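# Roll the vial in the palm until its label faces up

## Task

The vial starts loose in the palm-up right hand, resting in the fold between fingers and palm. Using only this hand, roll it until its label points upward as shown in the goal picture, with no finger or thumb left in contact. The wrist camera, its post and the arm's last link count as part of the hand. The task fails if the vial touches anything else or leaves the hand. To finish, the vial must rest still for a moment on the palm, clear of the wrist, the camera and its post. The palm must face straight up, and no hand motor may show moving or overload or be building toward a shutdown; a motor that was off from the start is ignored. Then report that you are done.

## Robot and tools

Robot: one arm with six joints carrying a right hand (index, middle, ring, thumb; 16 motors). A wrist camera on a post rides with the hand. A fixed mast sits at the wrist on the palm side: x +0.05 to +0.10, z -0.16 to -0.11, reaching y = +0.06 m in hand-point axes. Cameras: cam_high (672x504), cam_low (672x504), cam_wrist (616x616, fisheye).

Frames. Scene frame: origin on the table under the arm base, +z up, +y to the left when facing +x. The state line reports the hand point in this frame (end_effector_position in m, end_effector_quat_wxyz, velocities in m/s and rad/s). The hand point sits in front of the palm, at the spot where thumb tip meets index and middle tips. Its own axes are: +z along straightened fingers toward the tips; +x across the palm away from the thumb; +y out of the palm face. The palm face is at y = -0.062 m. Straight-finger knuckles are at z = -0.017, and the tips reach 0.139 m beyond. Bending fingers moves their tips toward +y. Palm facing straight up means hand +y points along scene +z.

The row. Every motion command is one flat list of 24 numbers in [-1, 1]; up to 30 entries are accepted. Order: dx, dy, dz, rx, ry, rz, then 16 hand goals (index_mcp, index_abd, index_pip, index_dip, middle_mcp, middle_abd, middle_pip, middle_dip, ring_mcp, ring_abd, ring_pip, ring_dip, thumb_cmc, thumb_axl, thumb_mcp, thumb_ipl), then current_limit, then speed.

The first six are an offset, not a pose. They are given in the hand point's own axes, measured from the pose the hand point had when the action began. Scale: 1.0 = 0.6 m, or 180 degrees; rx, ry, rz form a single rotation vector. In an action, each row is measured from that same start, not from the row before. Each step the command is clipped to within 100 mm and 16 degrees of the measured pose, so large offsets take several actions.

The 16 hand numbers are absolute goal angles, each scaled linearly between the hinge's two stops. Going toward -1: finger _mcp curls the finger at the knuckle (straight at +0.75); _abd swings the finger away from the thumb (straight at 0.00); _pip (straight +0.58) and _dip (straight +0.70) bend the outer hinges. thumb_cmc toward -1 brings the thumb from beside the palm to in front of it (straight +0.71). thumb_axl rolls the thumb about its length (straight +0.68). thumb_mcp (straight +0.23) and thumb_ipl (straight +0.17) bend the thumb.

current_limit maps -1..+1 to 0..550 mA, never below 11 mA; it caps force and hinge speed. speed sets the set-point rate to (speed+1)/2 of 5.9 rad/s. Both start at +0.4 and -0.6 and persist until rewritten.

Tools.
- execute_actions(actions): a list of actions, each a table of up to 15 rows. Each row lasts 1/30 s, and a short table repeats its last row to fill 15 steps (0.5 s). An empty list just returns state and images.
- move(target, speed, stop_force, blocking): target is one 24-number row. Its pose part is an offset from the last reported pose, and the path to it is straight. speed is in m/s, 0.002 to 0.5 (default 0.25); turning is capped at twice that in rad/s. The path lasts 0.5 to 10 s. Hand numbers are sent at the start. stop_force (9 to 40 N) ends the path on push against the motion and backs off 2 steps. It is unreliable on moves that rotate, cannot be combined with blocking=false, and should be left out when moving away from contact. With blocking=false the call returns after 0.5 s; poll with wait(0). The result adds a move: line, with endings such as done, off_target, moving, held, fault or contact, plus limits flags (paced = pose clipped; held = steps blocked).
- wait(seconds): 0 to 10; holds the last command.
- stop(): brakes a running move.
- zoom_image(camera, region): region [x0, y0, x1, y1] in pixels, at most 504x504.
- show_instructions(): shows the goal picture.
- finished_scene(scene): ends scene 1 or 2 irreversibly.

Results. hand_goal holds the goals as written; hand_measured holds actual hinge angles on the same scale. hand_current_ma is positive when pushing toward -1. hand_state is one of: moving; goal (resting within 0.02 of the goal); blocked (resting short of the goal and still pushing); overload (shut down). Wrist force and Wrist torque are in hand axes, noisy, offset up to about 4 N, and saturate near 50 N. Other lines: Hand target, pose unreachable, joint torques, MOTOR HOT.

Hazards. A motor running at 495 mA or more accumulates seconds; after 5 s it shuts off for 10 s. So avoid squeezing hard for long. A motor reading overload from the first result is dead for the whole run. A contact torque at the load limit (wrist joints 26.6 N m) or an outside force of 150 N halts the arm for 10 s and skips the rest of the call. A fault also discards hand commands until the arm recovers. The arm is stiff, so do not drive it into hard surfaces. Gentle finger motions and small tilts, ending palm-up with relaxed fingers clear of the vial, suit this task. Don't let the vial roll off the hand or onto the mast, and don't knock anything off the table.

Each tool is called after "Call:" as a command line: name --argument value for each argument, lists and objects as JSON in quotes; but a table of rows of numbers goes row by row, as --pt "numbers of a row", without its own name.

Reference images:

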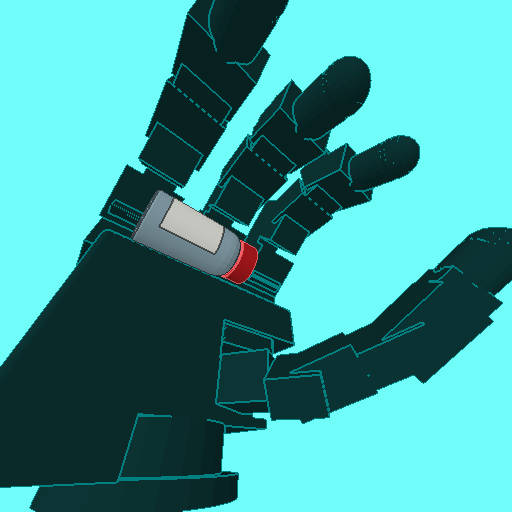

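## Session

Call:
execute_actions --actions '[]'

Scene clock: 0.00 s.
end_effector_position=(+0.6111, +0.0300, +0.4111) hand_goal=(+0.046, +0.000, -0.008, +0.280, +0.046, +0.000, -0.008, +0.280, +0.046, +0.000, -0.008, +0.280, -0.104, +0.266, +0.032, -0.018) hand_measured=(+0.060, +0.000, -0.006, +0.282, +0.060, +0.000, -0.006, +0.282, +0.062, +0.000, -0.006, +0.282, -0.092, +0.270, +0.034, -0.016) hand_current_ma=(+86, +0, +14, +12, +86, +0, +14, +12, +88, +0, +15, +12, +67, +25, +10, +11) hand_state=(goal, goal, goal, goal, goal, goal, goal, goal, goal, goal, goal, goal, goal, goal, goal, goal) hand_current_limit=0.40 hand_speed=-0.60 end_effector_quat_wxyz=(+0.510, +0.492, +0.518, +0.479) end_effector_velocity=(-0.000, -0.000, -0.000) end_effector_angular_velocity=(+0.001, +0.000, -0.001)
Joint positions: [-0.19  -1.169  2.233 -4.188 -1.348 -0.059]
Joint velocities: [-0.     0.     0.    -0.    -0.001  0.001]
Joint torques (N m, as the arm reports them, + toward a larger angle): no reading
Wrist force (N, on the end effector, along its own x y z axes, offset not removed): no reading
Wrist torque (N m, same axes, about the end effector's origin, offset not removed): no reading
Hand target: +0.611, +0.030, +0.411; +0.510, +0.492, +0.518, +0.479

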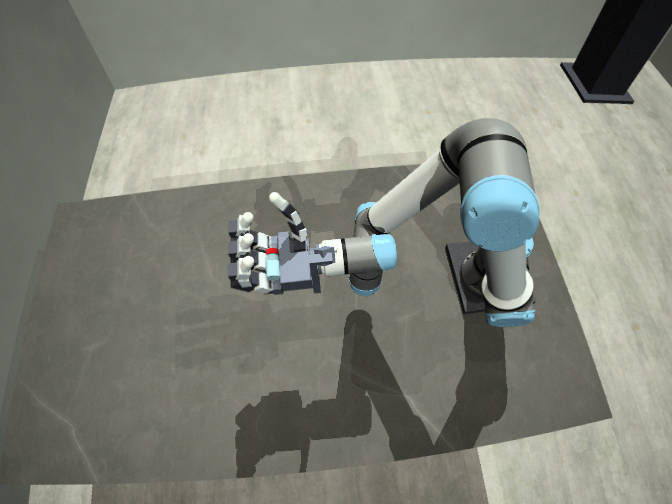

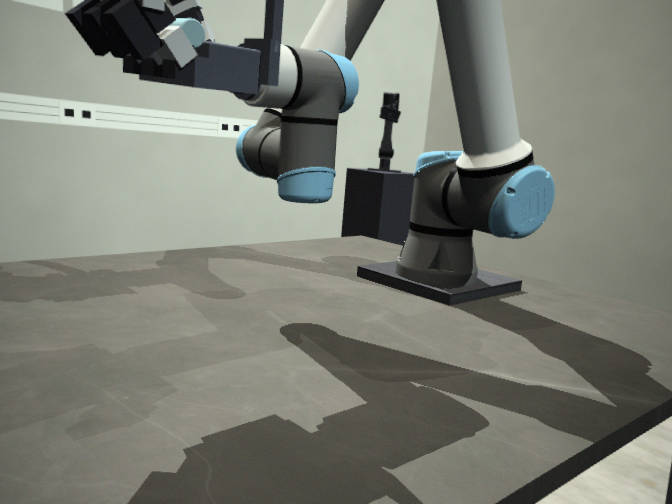

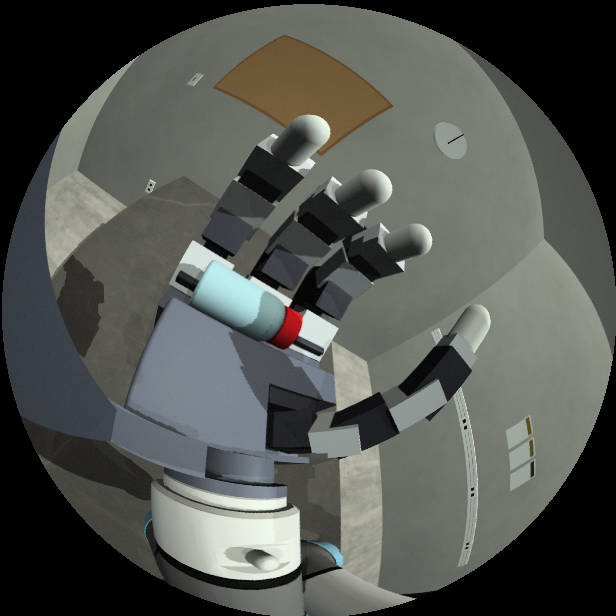

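Call:
move --target '[0,-0.2,0,0,0,0,0.046,0,0,0.28,0.046,0,-0.8,-0.3,0.046,0,0,0.28,-0.1,0.27,0.03,0,0.4,-0.6]' --speed 0.08

Call:
zoom_image --camera "cam_low" --region '[40,60,340,285]'

Scene clock: 2.07 s.
end_effector_position=(+0.6086, +0.0232, +0.2916) hand_goal=(+0.046, +0.000, +0.000, +0.280, +0.046, +0.000, -0.800, -0.300, +0.046, +0.000, +0.000, +0.280, -0.100, +0.270, +0.030, +0.000) hand_measured=(+0.060, +0.000, -0.002, +0.282, +0.056, +0.000, -0.776, -0.294, +0.062, +0.000, -0.002, +0.282, -0.092, +0.270, +0.032, -0.002) hand_current_ma=(+83, +0, -12, +12, +62, +0, +125, +29, +86, +0, -13, +12, +46, +1, +11, -19) hand_state=(goal, goal, goal, goal, goal, goal, blocked, goal, goal, goal, goal, goal, goal, goal, goal, goal) hand_current_limit=0.40 hand_speed=-0.60 end_effector_quat_wxyz=(+0.510, +0.492, +0.518, +0.479) end_effector_velocity=(-0.000, -0.001, -0.001) end_effector_angular_velocity=(-0.000, -0.001, -0.001)
Joint positions: [-0.209 -0.834  2.231 -4.52  -1.328 -0.06 ]
Joint velocities: [-0.001  0.004 -0.001 -0.004 -0.     0.   ]
Joint torques (N m, as the arm reports them, + toward a larger angle): [-10.05 -25.96 -15.17  -4.64   1.74   0.1 ]
Wrist force (N, on the end effector, along its own x y z axes, offset not removed): [-0.7 -2.4 0.6]
Wrist torque (N m, same axes, about the end effector's origin, offset not removed): [-0.49 0.13 -0.19]
Hand target: +0.609, +0.023, +0.291; +0.510, +0.492, +0.518, +0.479
Off the commanded pose: 0.000 m, 0 deg.
move: done

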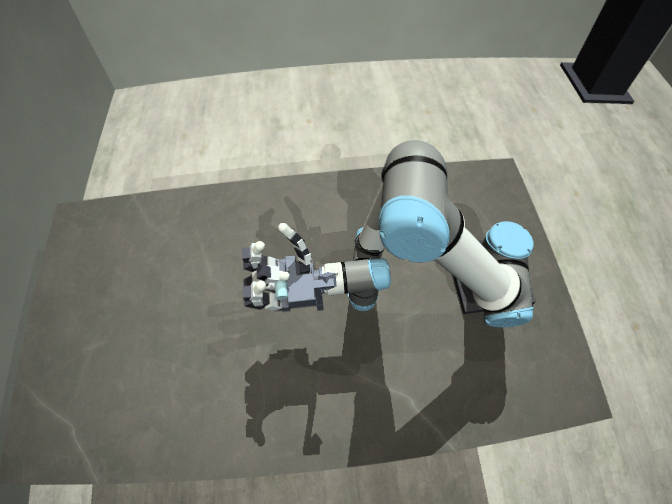

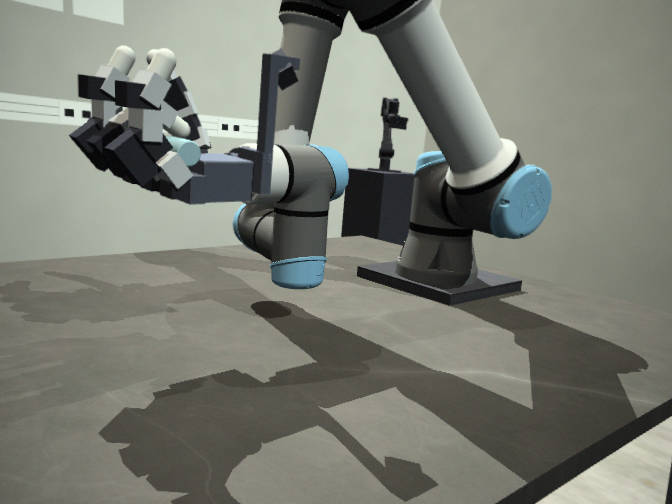

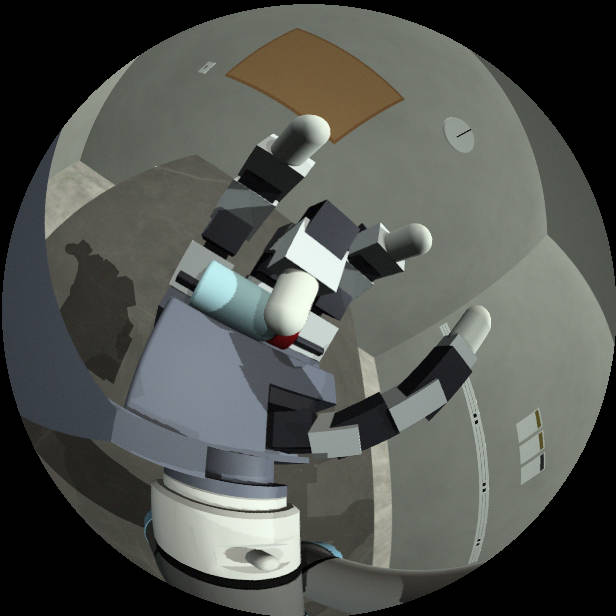

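Region (40, 60, 340, 285) of cam_low's 672x504 image, scaled by 1.680, with more detail than that image has; it fills the top 378 rows of this view, and the rest is white.

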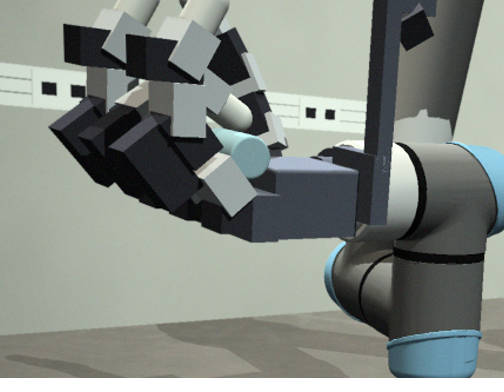

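Call:
execute_actions --actions '[[[0,0,0,0,0,0,0.046,0,0,0.28,0.046,0,-0.87,-0.35,0.046,0,0,0.28,-0.1,0.27,0.03,0,0.4,-0.8]],[[0,0,0,0,0,0,0.046,0,0,0.28,0.2,0,-0.97,-0.4,0.046,0,0,0.28,-0.1,0.27,0.03,0,0.4,-0.8]],[[0,0,0,0,0,0,0.046,0,0,0.28,0.35,0,-1,-0.45,0.046,0,0,0.28,-0.1,0.27,0.03,0,0.4,-0.8]]]'

Call:
zoom_image --camera "cam_low" --region '[80,60,280,210]'

Scene clock: 3.77 s.
end_effector_position=(+0.6087, +0.0232, +0.2916) hand_goal=(+0.046, +0.000, +0.000, +0.280, +0.350, +0.000, -1.000, -0.450, +0.046, +0.000, +0.000, +0.280, -0.100, +0.270, +0.030, +0.000) hand_measured=(+0.060, +0.000, -0.002, +0.282, +0.358, -0.004, -0.778, -0.350, +0.062, +0.000, -0.002, +0.282, -0.092, +0.270, +0.032, -0.002) hand_current_ma=(+83, +0, -12, +12, +53, -14, +385, +385, +86, +0, -13, +12, +46, +1, +11, -19) hand_state=(goal, goal, goal, goal, goal, goal, blocked, blocked, goal, goal, goal, goal, goal, goal, goal, goal) hand_current_limit=0.40 hand_speed=-0.80 end_effector_quat_wxyz=(+0.510, +0.492, +0.518, +0.479) end_effector_velocity=(-0.000, +0.000, +0.000) end_effector_angular_velocity=(-0.001, -0.001, +0.001)
Joint positions: [-0.209 -0.834  2.231 -4.52  -1.328 -0.06 ]
Joint velocities: [ 0.    -0.    -0.    -0.001  0.    -0.   ]
Joint torques (N m, as the arm reports them, + toward a larger angle): [ -7.37 -44.22  -6.32  -0.06   0.62   1.59]
Wrist force (N, on the end effector, along its own x y z axes, offset not removed): [-1.1 -1.2 -0.6]
Wrist torque (N m, same axes, about the end effector's origin, offset not removed): [-0.10 0.13 -0.20]
Hand target: +0.609, +0.023, +0.292; +0.510, +0.492, +0.518, +0.479
Off the commanded pose: 0.000 m, 0 deg.

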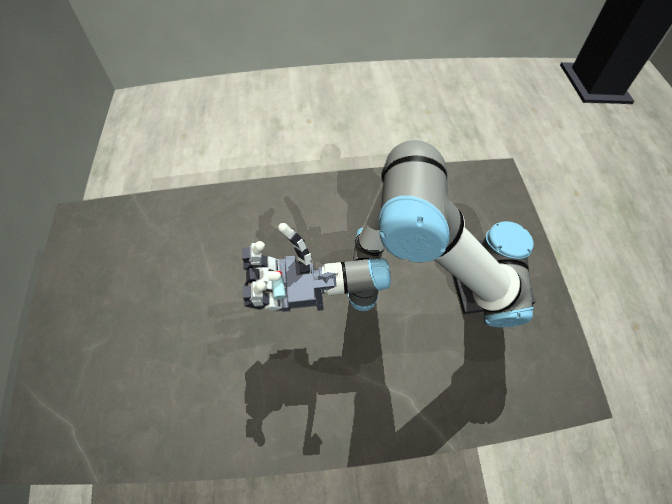

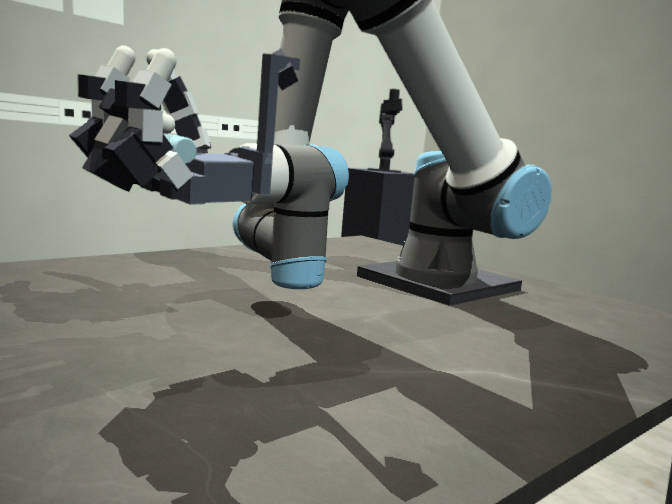

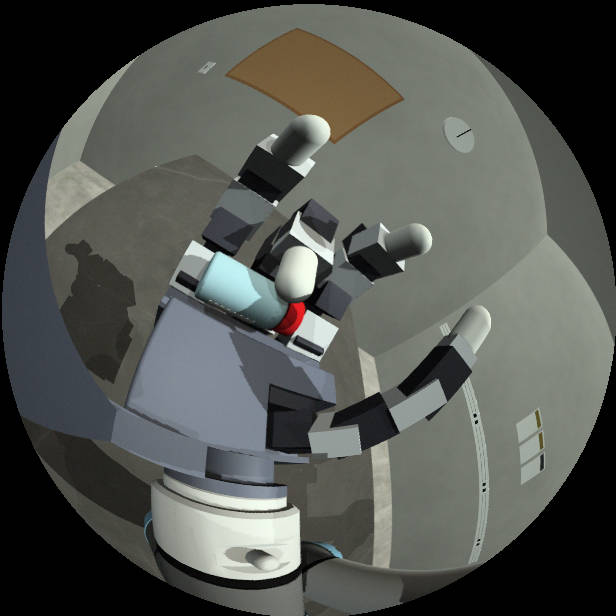

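Region (80, 60, 280, 210) of cam_low's 672x504 image, scaled by 2.520, with more detail than that image has; it fills the top 378 rows of this view, and the rest is white.

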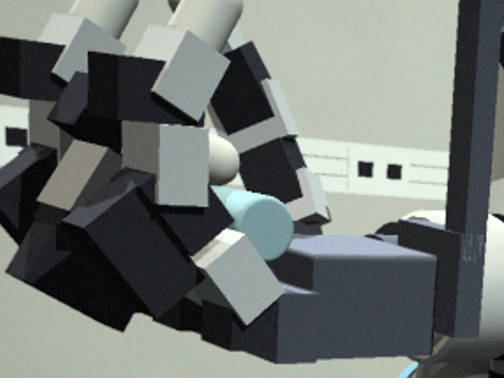

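Call:
execute_actions --actions '[[[0,0,0,0,0,0,0.046,0,0,0.28,0.5,0,-1,-0.45,0.046,0,0,0.28,-0.1,0.27,0.03,0,0.4,-0.7]],[[0,0,0,0,0,0,0.046,0,0,0.28,0.5,0,-0.65,-0.2,0.046,0,0,0.28,-0.1,0.27,0.03,0,0.4,-0.7]],[[0,0,0,0,0,0,0.046,0,0,0.28,0.25,0,-0.65,-0.2,0.046,0,0,0.28,-0.1,0.27,0.03,0,0.4,-0.7]],[[0,0,0,0,0,0,0.046,0,0,0.28,0.046,0,-0.65,-0.2,0.046,0,0,0.28,-0.1,0.27,0.03,0,0.4,-0.7]]]'

Call:
execute_actions --actions '[[[0,0,0,0,0,0,0.046,0,0,0.28,0.046,0,-0.9,-0.4,0.046,0,0,0.28,-0.1,0.27,0.03,0,0.4,-0.7]],[[0,0,0,0,0,0,0.046,0,0,0.28,0.3,0,-1,-0.45,0.046,0,0,0.28,-0.1,0.27,0.03,0,0.4,-0.7]],[[0,0,0,0,0,0,0.046,0,0,0.28,0.5,0,-1,-0.45,0.046,0,0,0.28,-0.1,0.27,0.03,0,0.4,-0.7]],[[0,0,0,0,0,0,0.046,0,0,0.28,0.5,0,-0.65,-0.2,0.046,0,0,0.28,-0.1,0.27,0.03,0,0.4,-0.7]],[[0,0,0,0,0,0,0.046,0,0,0.28,0.25,0,-0.65,-0.2,0.046,0,0,0.28,-0.1,0.27,0.03,0,0.4,-0.7]],[[0,0,0,0,0,0,0.046,0,0,0.28,0.046,0,-0.65,-0.2,0.046,0,0,0.28,-0.1,0.27,0.03,0,0.4,-0.7]]]'

Scene clock: 6.37 s.
end_effector_position=(+0.6087, +0.0232, +0.2916) hand_goal=(+0.046, +0.000, +0.000, +0.280, +0.046, +0.000, -0.650, -0.200, +0.046, +0.000, +0.000, +0.280, -0.100, +0.270, +0.030, +0.000) hand_measured=(+0.060, +0.000, -0.002, +0.282, +0.056, -0.002, -0.654, -0.204, +0.062, +0.000, -0.002, +0.282, -0.092, +0.270, +0.032, -0.002) hand_current_ma=(+83, +0, -12, +12, +63, -13, -22, -20, +86, +0, -13, +12, +46, +1, +11, -19) hand_state=(goal, goal, goal, goal, goal, goal, goal, goal, goal, goal, goal, goal, goal, goal, goal, goal) hand_current_limit=0.40 hand_speed=-0.70 end_effector_quat_wxyz=(+0.510, +0.492, +0.518, +0.479) end_effector_velocity=(-0.000, +0.000, -0.000) end_effector_angular_velocity=(+0.002, +0.000, +0.001)
Joint positions: [-0.209 -0.834  2.231 -4.52  -1.328 -0.06 ]
Joint velocities: [0.    0.    0.    0.    0.    0.002]
Joint torques (N m, as the arm reports them, + toward a larger angle): [ -7.53 -44.6   -6.54  -0.18   0.53   1.35]
Wrist force (N, on the end effector, along its own x y z axes, offset not removed): [-0.8 -2.1 0.1]
Wrist torque (N m, same axes, about the end effector's origin, offset not removed): [-0.43 0.13 -0.21]
Hand target: +0.609, +0.023, +0.292; +0.510, +0.492, +0.518, +0.479
Off the commanded pose: 0.000 m, 0 deg.

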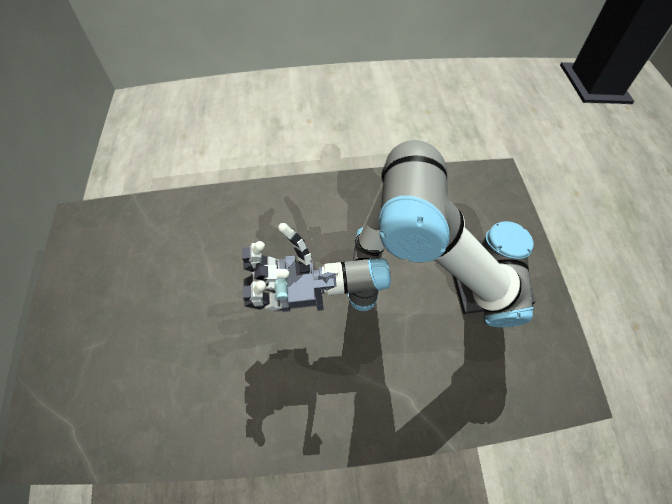

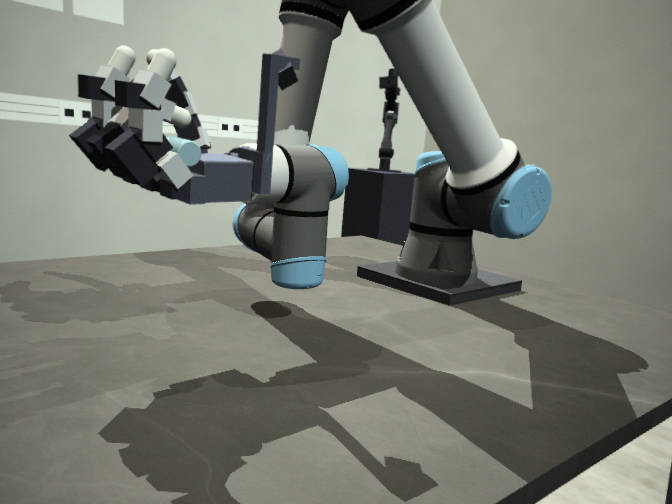

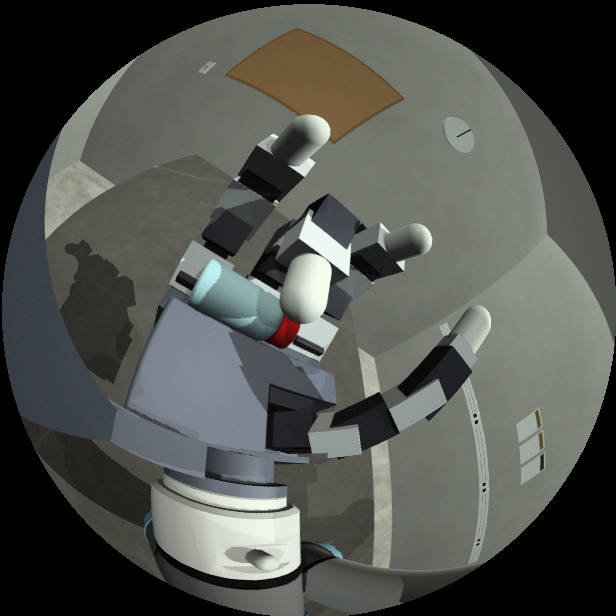

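Scene clock: 9.37 s.
end_effector_position=(+0.6087, +0.0232, +0.2916) hand_goal=(+0.046, +0.000, +0.000, +0.280, +0.046, +0.000, -0.650, -0.200, +0.046, +0.000, +0.000, +0.280, -0.100, +0.270, +0.030, +0.000) hand_measured=(+0.060, +0.000, -0.002, +0.282, +0.056, -0.002, -0.654, -0.204, +0.062, +0.000, -0.002, +0.282, -0.092, +0.270, +0.032, -0.002) hand_current_ma=(+83, +0, -12, +12, +63, -8, -22, -20, +86, +0, -13, +12, +46, +1, +11, -19) hand_state=(goal, goal, goal, goal, goal, goal, goal, goal, goal, goal, goal, goal, goal, goal, goal, goal) hand_current_limit=0.40 hand_speed=-0.70 end_effector_quat_wxyz=(+0.510, +0.492, +0.518, +0.479) end_effector_velocity=(+0.000, -0.000, -0.000) end_effector_angular_velocity=(-0.002, +0.001, -0.001)
Joint positions: [-0.209 -0.834  2.231 -4.52  -1.328 -0.06 ]
Joint velocities: [-0.     0.    -0.     0.001 -0.001 -0.002]
Joint torques (N m, as the arm reports them, + toward a larger angle): [ -7.19 -44.11  -5.96  -0.13   0.5    1.5 ]
Wrist force (N, on the end effector, along its own x y z axes, offset not removed): [-1.0 -0.5 -0.7]
Wrist torque (N m, same axes, about the end effector's origin, offset not removed): [-0.10 0.14 -0.15]
Hand target: +0.609, +0.023, +0.292; +0.510, +0.492, +0.518, +0.479
Off the commanded pose: 0.000 m, 0 deg.

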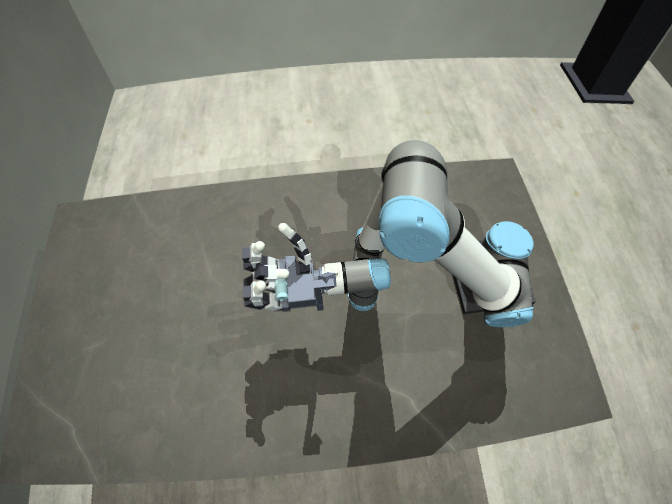

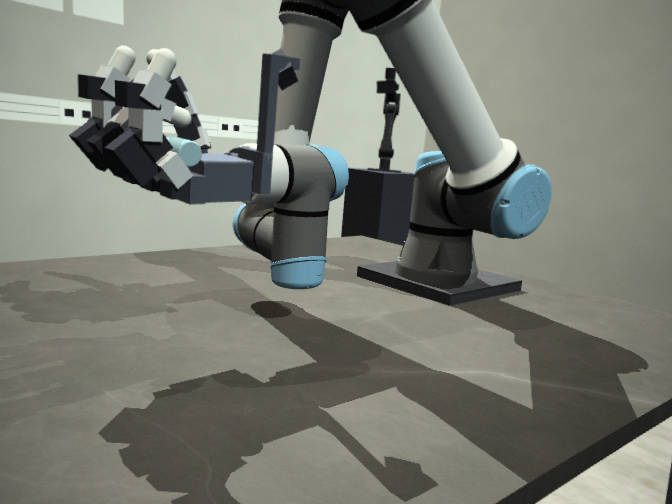

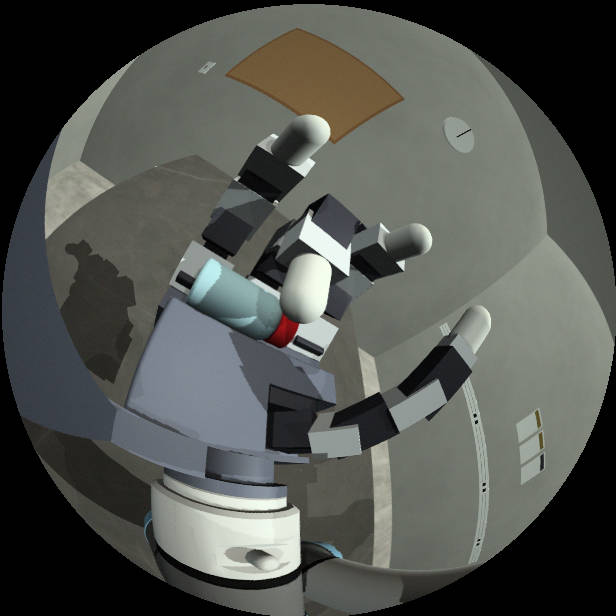

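Call:
execute_actions --actions '[[[0,0,0,0,0,0,0.046,0,0,0.28,0.046,0,-0.8,-0.45,0.046,0,0,0.28,-0.1,0.27,0.03,0,0.4,-0.7]],[[0,0,0,0,0,0,0.046,0,0,0.28,0.046,0,-0.65,-0.75,0.046,0,0,0.28,-0.1,0.27,0.03,0,0.4,-0.8]]]'

Call:
execute_actions --actions '[[[0,0,0,0,0,0,0.046,0,0,0.28,0.046,0,-0.5,-1,0.046,0,0,0.28,-0.1,0.27,0.03,0,0.4,-0.8]],[[0,0,0,0,0,0,0.046,0,0,0.28,0.046,0,-0.4,-1,0.046,0,0,0.28,-0.1,0.27,0.03,0,0.4,-0.8]]]'

Scene clock: 10.70 s.
end_effector_position=(+0.6087, +0.0232, +0.2916) hand_goal=(+0.046, +0.000, +0.000, +0.280, +0.046, +0.000, -0.650, -0.750, +0.046, +0.000, +0.000, +0.280, -0.100, +0.270, +0.030, +0.000) hand_measured=(+0.060, +0.000, -0.002, +0.282, +0.056, -0.002, -0.622, -0.516, +0.062, +0.000, -0.002, +0.282, -0.092, +0.270, +0.032, -0.002) hand_current_ma=(+83, +0, -12, +12, +62, -14, +181, +327, +86, +0, -13, +12, +46, +1, +11, -19) hand_state=(goal, goal, goal, goal, goal, goal, moving, moving, goal, goal, goal, goal, goal, goal, goal, goal) hand_current_limit=0.40 hand_speed=-0.80 end_effector_quat_wxyz=(+0.510, +0.492, +0.518, +0.479) end_effector_velocity=(+0.000, +0.000, -0.000) end_effector_angular_velocity=(+0.000, +0.000, +0.000)
Joint positions: [-0.209 -0.834  2.231 -4.52  -1.328 -0.06 ]
Joint velocities: [ 0.001  0.    -0.     0.    -0.    -0.   ]
Joint torques (N m, as the arm reports them, + toward a larger angle): [ -7.26 -43.91  -6.54  -0.13   0.61   1.57]
Wrist force (N, on the end effector, along its own x y z axes, offset not removed): [-0.3 -0.3 -0.4]
Wrist torque (N m, same axes, about the end effector's origin, offset not removed): [-0.10 0.06 -0.16]
Hand target: +0.609, +0.023, +0.292; +0.510, +0.492, +0.518, +0.479
Off the commanded pose: 0.000 m, 0 deg.

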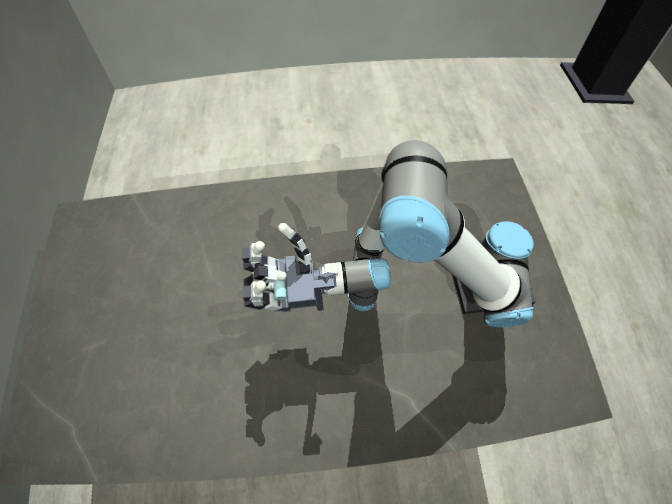

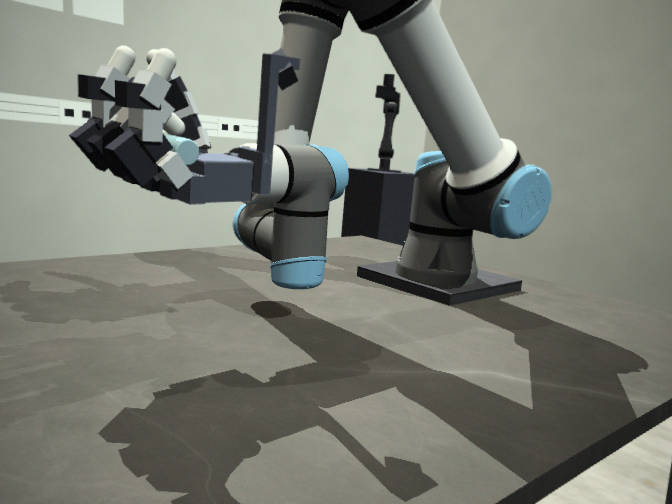

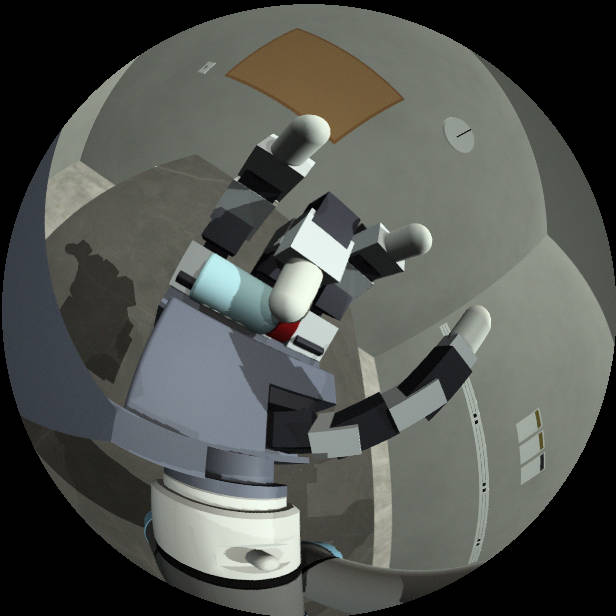

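Scene clock: 11.70 s.
end_effector_position=(+0.6087, +0.0232, +0.2916) hand_goal=(+0.046, +0.000, +0.000, +0.280, +0.046, +0.000, -0.400, -1.000, +0.046, +0.000, +0.000, +0.280, -0.100, +0.270, +0.030, +0.000) hand_measured=(+0.060, +0.000, -0.002, +0.282, +0.056, -0.002, -0.370, -0.878, +0.062, +0.000, -0.002, +0.282, -0.092, +0.270, +0.032, -0.002) hand_current_ma=(+83, +0, -12, +12, +62, -12, +179, +362, +86, +0, -13, +12, +46, +1, +11, -19) hand_state=(goal, goal, goal, goal, goal, goal, moving, moving, goal, goal, goal, goal, goal, goal, goal, goal) hand_current_limit=0.40 hand_speed=-0.80 end_effector_quat_wxyz=(+0.510, +0.492, +0.518, +0.479) end_effector_velocity=(-0.000, +0.000, -0.000) end_effector_angular_velocity=(+0.001, -0.000, +0.000)
Joint positions: [-0.209 -0.834  2.231 -4.52  -1.328 -0.06 ]
Joint velocities: [ 0.001  0.     0.    -0.    -0.     0.001]
Joint torques (N m, as the arm reports them, + toward a larger angle): [ -6.74 -44.36  -7.06  -0.21   0.66   1.48]
Wrist force (N, on the end effector, along its own x y z axes, offset not removed): [-1.0 -1.6 -0.8]
Wrist torque (N m, same axes, about the end effector's origin, offset not removed): [-0.15 0.08 -0.18]
Hand target: +0.609, +0.023, +0.292; +0.510, +0.492, +0.518, +0.479
Off the commanded pose: 0.000 m, 0 deg.

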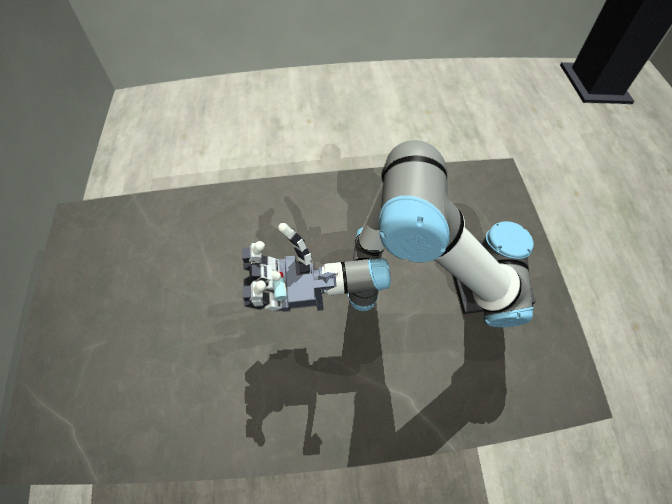

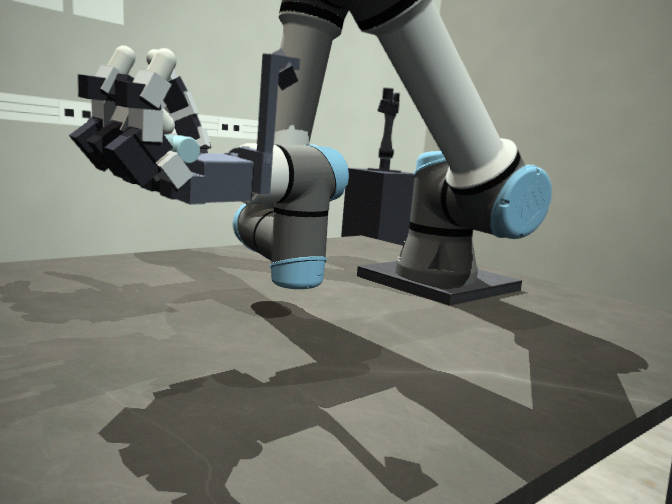

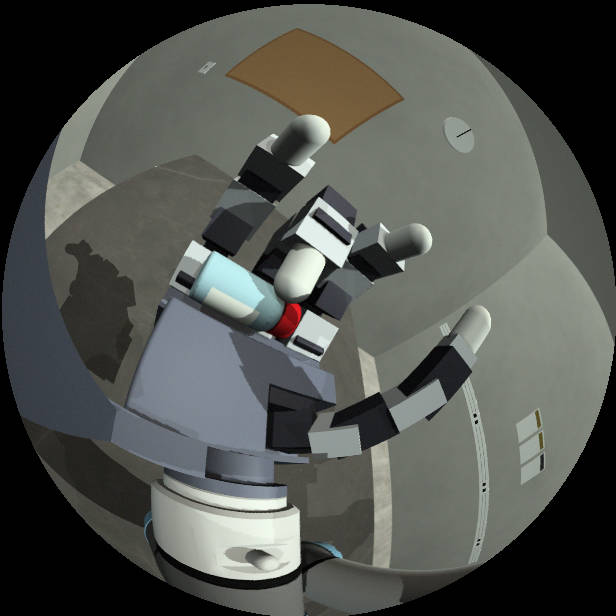

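Works. Finish the stroke and repeat.

Call:
execute_actions --actions '[[[0,0,0,0,0,0,0.046,0,0,0.28,0.046,0,-0.1,-1,0.046,0,0,0.28,-0.1,0.27,0.03,0,0.4,-0.7]],[[0,0,0,0,0,0,0.046,0,0,0.28,0.046,0,-0.1,-0.2,0.046,0,0,0.28,-0.1,0.27,0.03,0,0.4,-0.2]],[[0,0,0,0,0,0,0.046,0,0,0.28,0.046,0,-0.7,-0.2,0.046,0,0,0.28,-0.1,0.27,0.03,0,0.4,-0.3]],[[0,0,0,0,0,0,0.046,0,0,0.28,0.046,0,-0.8,-0.45,0.046,0,0,0.28,-0.1,0.27,0.03,0,0.4,-0.7]],[[0,0,0,0,0,0,0.046,0,0,0.28,0.046,0,-0.65,-0.75,0.046,0,0,0.28,-0.1,0.27,0.03,0,0.4,-0.8]],[[0,0,0,0,0,0,0.046,0,0,0.28,0.046,0,-0.5,-1,0.046,0,0,0.28,-0.1,0.27,0.03,0,0.4,-0.8]],[[0,0,0,0,0,0,0.046,0,0,0.28,0.046,0,-0.4,-1,0.046,0,0,0.28,-0.1,0.27,0.03,0,0.4,-0.8]],[[0,0,0,0,0,0,0.046,0,0,0.28,0.046,0,-0.35,-1,0.046,0,0,0.28,-0.1,0.27,0.03,0,0.4,-0.8]],[[0,0,0,0,0,0,0.046,0,0,0.28,0.046,0,-0.1,-1,0.046,0,0,0.28,-0.1,0.27,0.03,0,0.4,-0.7]],[[0,0,0,0,0,0,0.046,0,0,0.28,0.046,0,-0.1,-0.2,0.046,0,0,0.28,-0.1,0.27,0.03,0,0.4,-0.2]]]'

Scene clock: 17.07 s.
end_effector_position=(+0.6087, +0.0232, +0.2916) hand_goal=(+0.046, +0.000, +0.000, +0.280, +0.046, +0.000, -0.100, -0.200, +0.046, +0.000, +0.000, +0.280, -0.100, +0.270, +0.030, +0.000) hand_measured=(+0.060, +0.000, -0.002, +0.282, +0.056, -0.002, -0.104, -0.552, +0.062, +0.000, -0.002, +0.282, -0.092, +0.270, +0.032, -0.002) hand_current_ma=(+83, +0, -12, +12, +61, -10, -19, -60, +86, +0, -13, +12, +46, +1, +11, -19) hand_state=(goal, goal, goal, goal, goal, goal, goal, moving, goal, goal, goal, goal, goal, goal, goal, goal) hand_current_limit=0.40 hand_speed=-0.20 end_effector_quat_wxyz=(+0.510, +0.492, +0.518, +0.479) end_effector_velocity=(+0.000, -0.000, +0.000) end_effector_angular_velocity=(-0.001, +0.000, +0.000)
Joint positions: [-0.209 -0.834  2.231 -4.52  -1.328 -0.06 ]
Joint velocities: [-0.001 -0.    -0.     0.     0.001 -0.001]
Joint torques (N m, as the arm reports them, + toward a larger angle): [ -7.15 -44.18  -6.26  -0.17   0.53   1.49]
Wrist force (N, on the end effector, along its own x y z axes, offset not removed): [-1.2 -1.2 -0.4]
Wrist torque (N m, same axes, about the end effector's origin, offset not removed): [-0.17 0.18 -0.18]
Hand target: +0.609, +0.023, +0.292; +0.510, +0.492, +0.518, +0.479
Off the commanded pose: 0.000 m, 0 deg.

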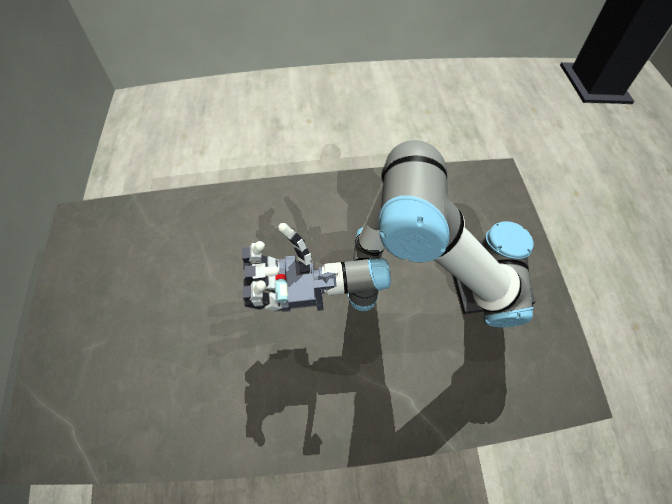

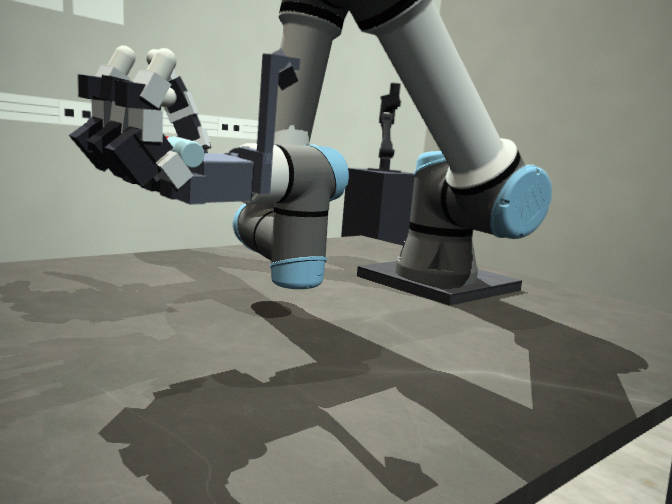

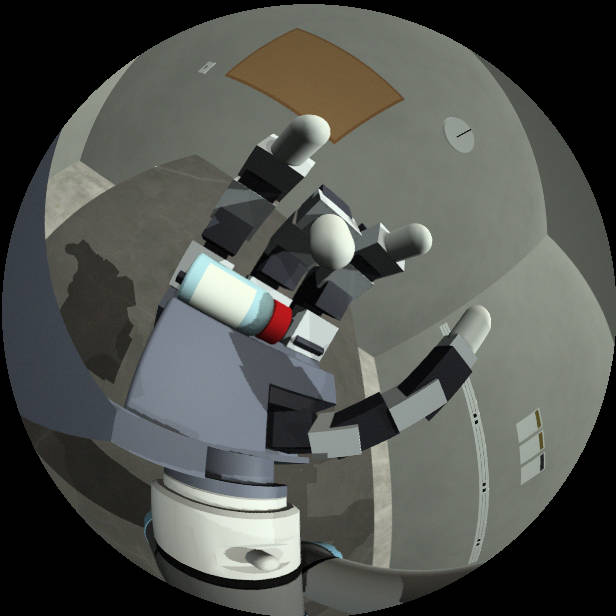

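Call:
execute_actions --actions '[[[0,0,0,0,0,0,0.046,0,0,0.28,0.046,-0.15,-0.6,-0.35,0.046,0,0,0.28,-0.1,0.27,0.03,0,0.4,-0.3]],[[0,0,0,0,0,0,0.046,0,0,0.28,0.046,-0.15,-0.68,-0.6,0.046,0,0,0.28,-0.1,0.27,0.03,0,0.4,-0.7]],[[0,0,0,0,0,0,0.046,0,0,0.28,0.046,-0.15,-0.5,-1,0.046,0,0,0.28,-0.1,0.27,0.03,0,0.4,-0.8]],[[0,0,0,0,0,0,0.046,0,0,0.28,0.046,-0.15,-0.4,-1,0.046,0,0,0.28,-0.1,0.27,0.03,0,0.4,-0.8]],[[0,0,0,0,0,0,0.046,0,0,0.28,0.046,-0.15,-0.35,-1,0.046,0,0,0.28,-0.1,0.27,0.03,0,0.4,-0.8]],[[0,0,0,0,0,0,0.046,0,0,0.28,0.046,-0.15,-0.1,-1,0.046,0,0,0.28,-0.1,0.27,0.03,0,0.4,-0.7]],[[0,0,0,0,0,0,0.046,0,0,0.28,0.046,0,0,-0.3,0.046,0,0,0.28,-0.1,0.27,0.03,0,0.4,-0.2]]]'

Call:
wait --seconds 1.5

Call:
zoom_image --camera "cam_high" --region '[230,230,350,320]'

Scene clock: 21.07 s.
end_effector_position=(+0.6087, +0.0232, +0.2916) hand_goal=(+0.046, +0.000, +0.000, +0.280, +0.046, +0.000, +0.000, -0.300, +0.046, +0.000, +0.000, +0.280, -0.100, +0.270, +0.030, +0.000) hand_measured=(+0.060, +0.000, -0.002, +0.282, +0.056, -0.004, -0.004, -0.552, +0.062, +0.000, -0.002, +0.282, -0.092, +0.270, +0.032, -0.002) hand_current_ma=(+83, +0, -12, +12, +60, -16, -17, -60, +86, +0, -13, +12, +46, +1, +10, -19) hand_state=(goal, goal, goal, goal, goal, goal, goal, moving, goal, goal, goal, goal, goal, goal, goal, goal) hand_current_limit=0.40 hand_speed=-0.20 end_effector_quat_wxyz=(+0.510, +0.492, +0.518, +0.479) end_effector_velocity=(-0.000, -0.000, +0.000) end_effector_angular_velocity=(+0.001, -0.001, -0.001)
Joint positions: [-0.209 -0.834  2.231 -4.52  -1.328 -0.06 ]
Joint velocities: [-0.     0.    -0.    -0.001 -0.001  0.001]
Joint torques (N m, as the arm reports them, + toward a larger angle): [ -6.33 -44.29  -6.64  -0.22   0.54   1.56]
Wrist force (N, on the end effector, along its own x y z axes, offset not removed): [-0.4 0.0 -0.4]
Wrist torque (N m, same axes, about the end effector's origin, offset not removed): [-0.06 0.05 -0.15]
Hand target: +0.609, +0.023, +0.292; +0.510, +0.492, +0.518, +0.479
Off the commanded pose: 0.000 m, 0 deg.

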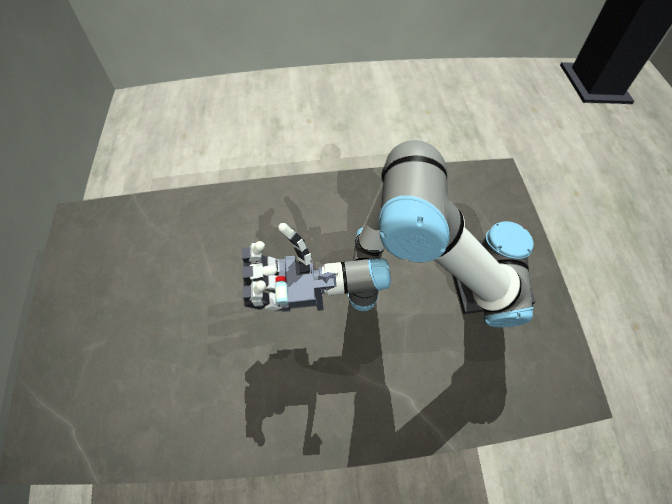

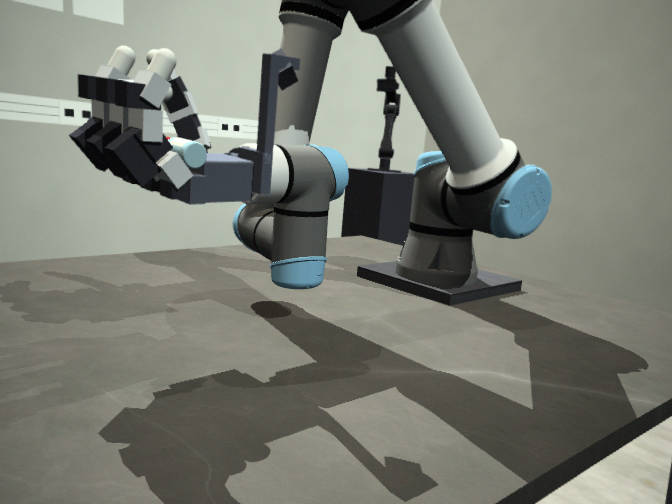

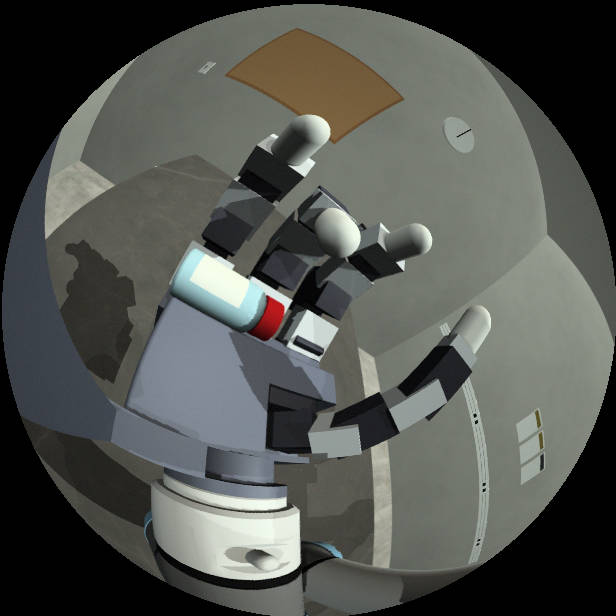

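Scene clock: 22.57 s.
end_effector_position=(+0.6087, +0.0232, +0.2916) hand_goal=(+0.046, +0.000, +0.000, +0.280, +0.046, +0.000, +0.000, -0.300, +0.046, +0.000, +0.000, +0.280, -0.100, +0.270, +0.030, +0.000) hand_measured=(+0.060, +0.000, -0.002, +0.282, +0.056, -0.004, -0.004, -0.304, +0.062, +0.000, -0.002, +0.282, -0.092, +0.270, +0.032, -0.002) hand_current_ma=(+83, +0, -12, +12, +60, -16, -17, -20, +86, +0, -13, +12, +46, +1, +10, -19) hand_state=(goal, goal, goal, goal, goal, goal, goal, goal, goal, goal, goal, goal, goal, goal, goal, goal) hand_current_limit=0.40 hand_speed=-0.20 end_effector_quat_wxyz=(+0.510, +0.492, +0.518, +0.479) end_effector_velocity=(+0.000, +0.000, -0.000) end_effector_angular_velocity=(+0.000, +0.000, +0.000)
Joint positions: [-0.209 -0.834  2.231 -4.52  -1.328 -0.06 ]
Joint velocities: [ 0. -0. -0.  0. -0.  0.]
Joint torques (N m, as the arm reports them, + toward a larger angle): [ -6.65 -44.47  -6.73  -0.26   0.48   1.57]
Wrist force (N, on the end effector, along its own x y z axes, offset not removed): [-0.2 -0.1 1.0]
Wrist torque (N m, same axes, about the end effector's origin, offset not removed): [-0.20 0.01 0.00]
Hand target: +0.609, +0.023, +0.292; +0.510, +0.492, +0.518, +0.479
Off the commanded pose: 0.000 m, 0 deg.
wait: 1.50 s; at rest by 0.40 s

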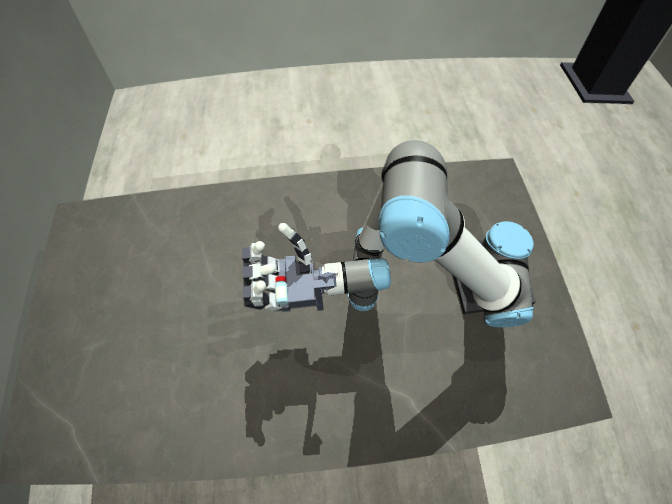

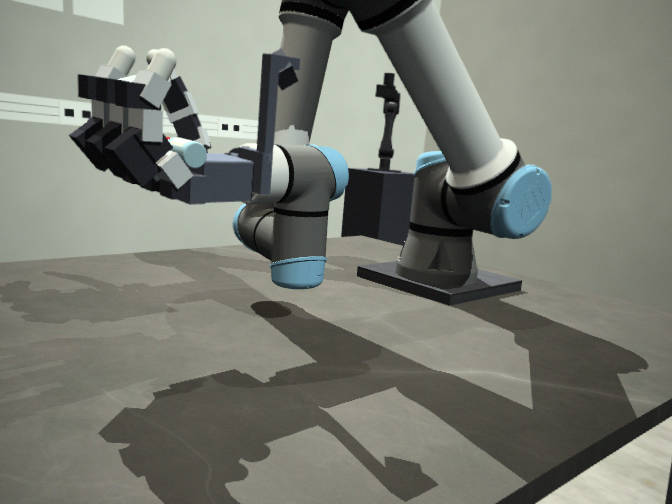

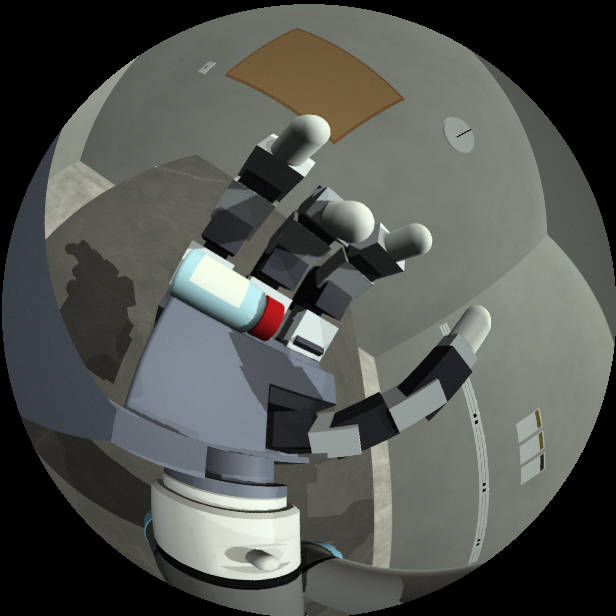

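Region (230, 230, 350, 320) of cam_high's 672x504 image, scaled by 4.200, with more detail than that image has; it fills the top 378 rows of this view, and the rest is white.

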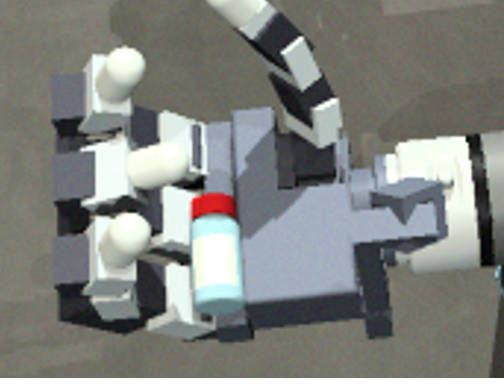

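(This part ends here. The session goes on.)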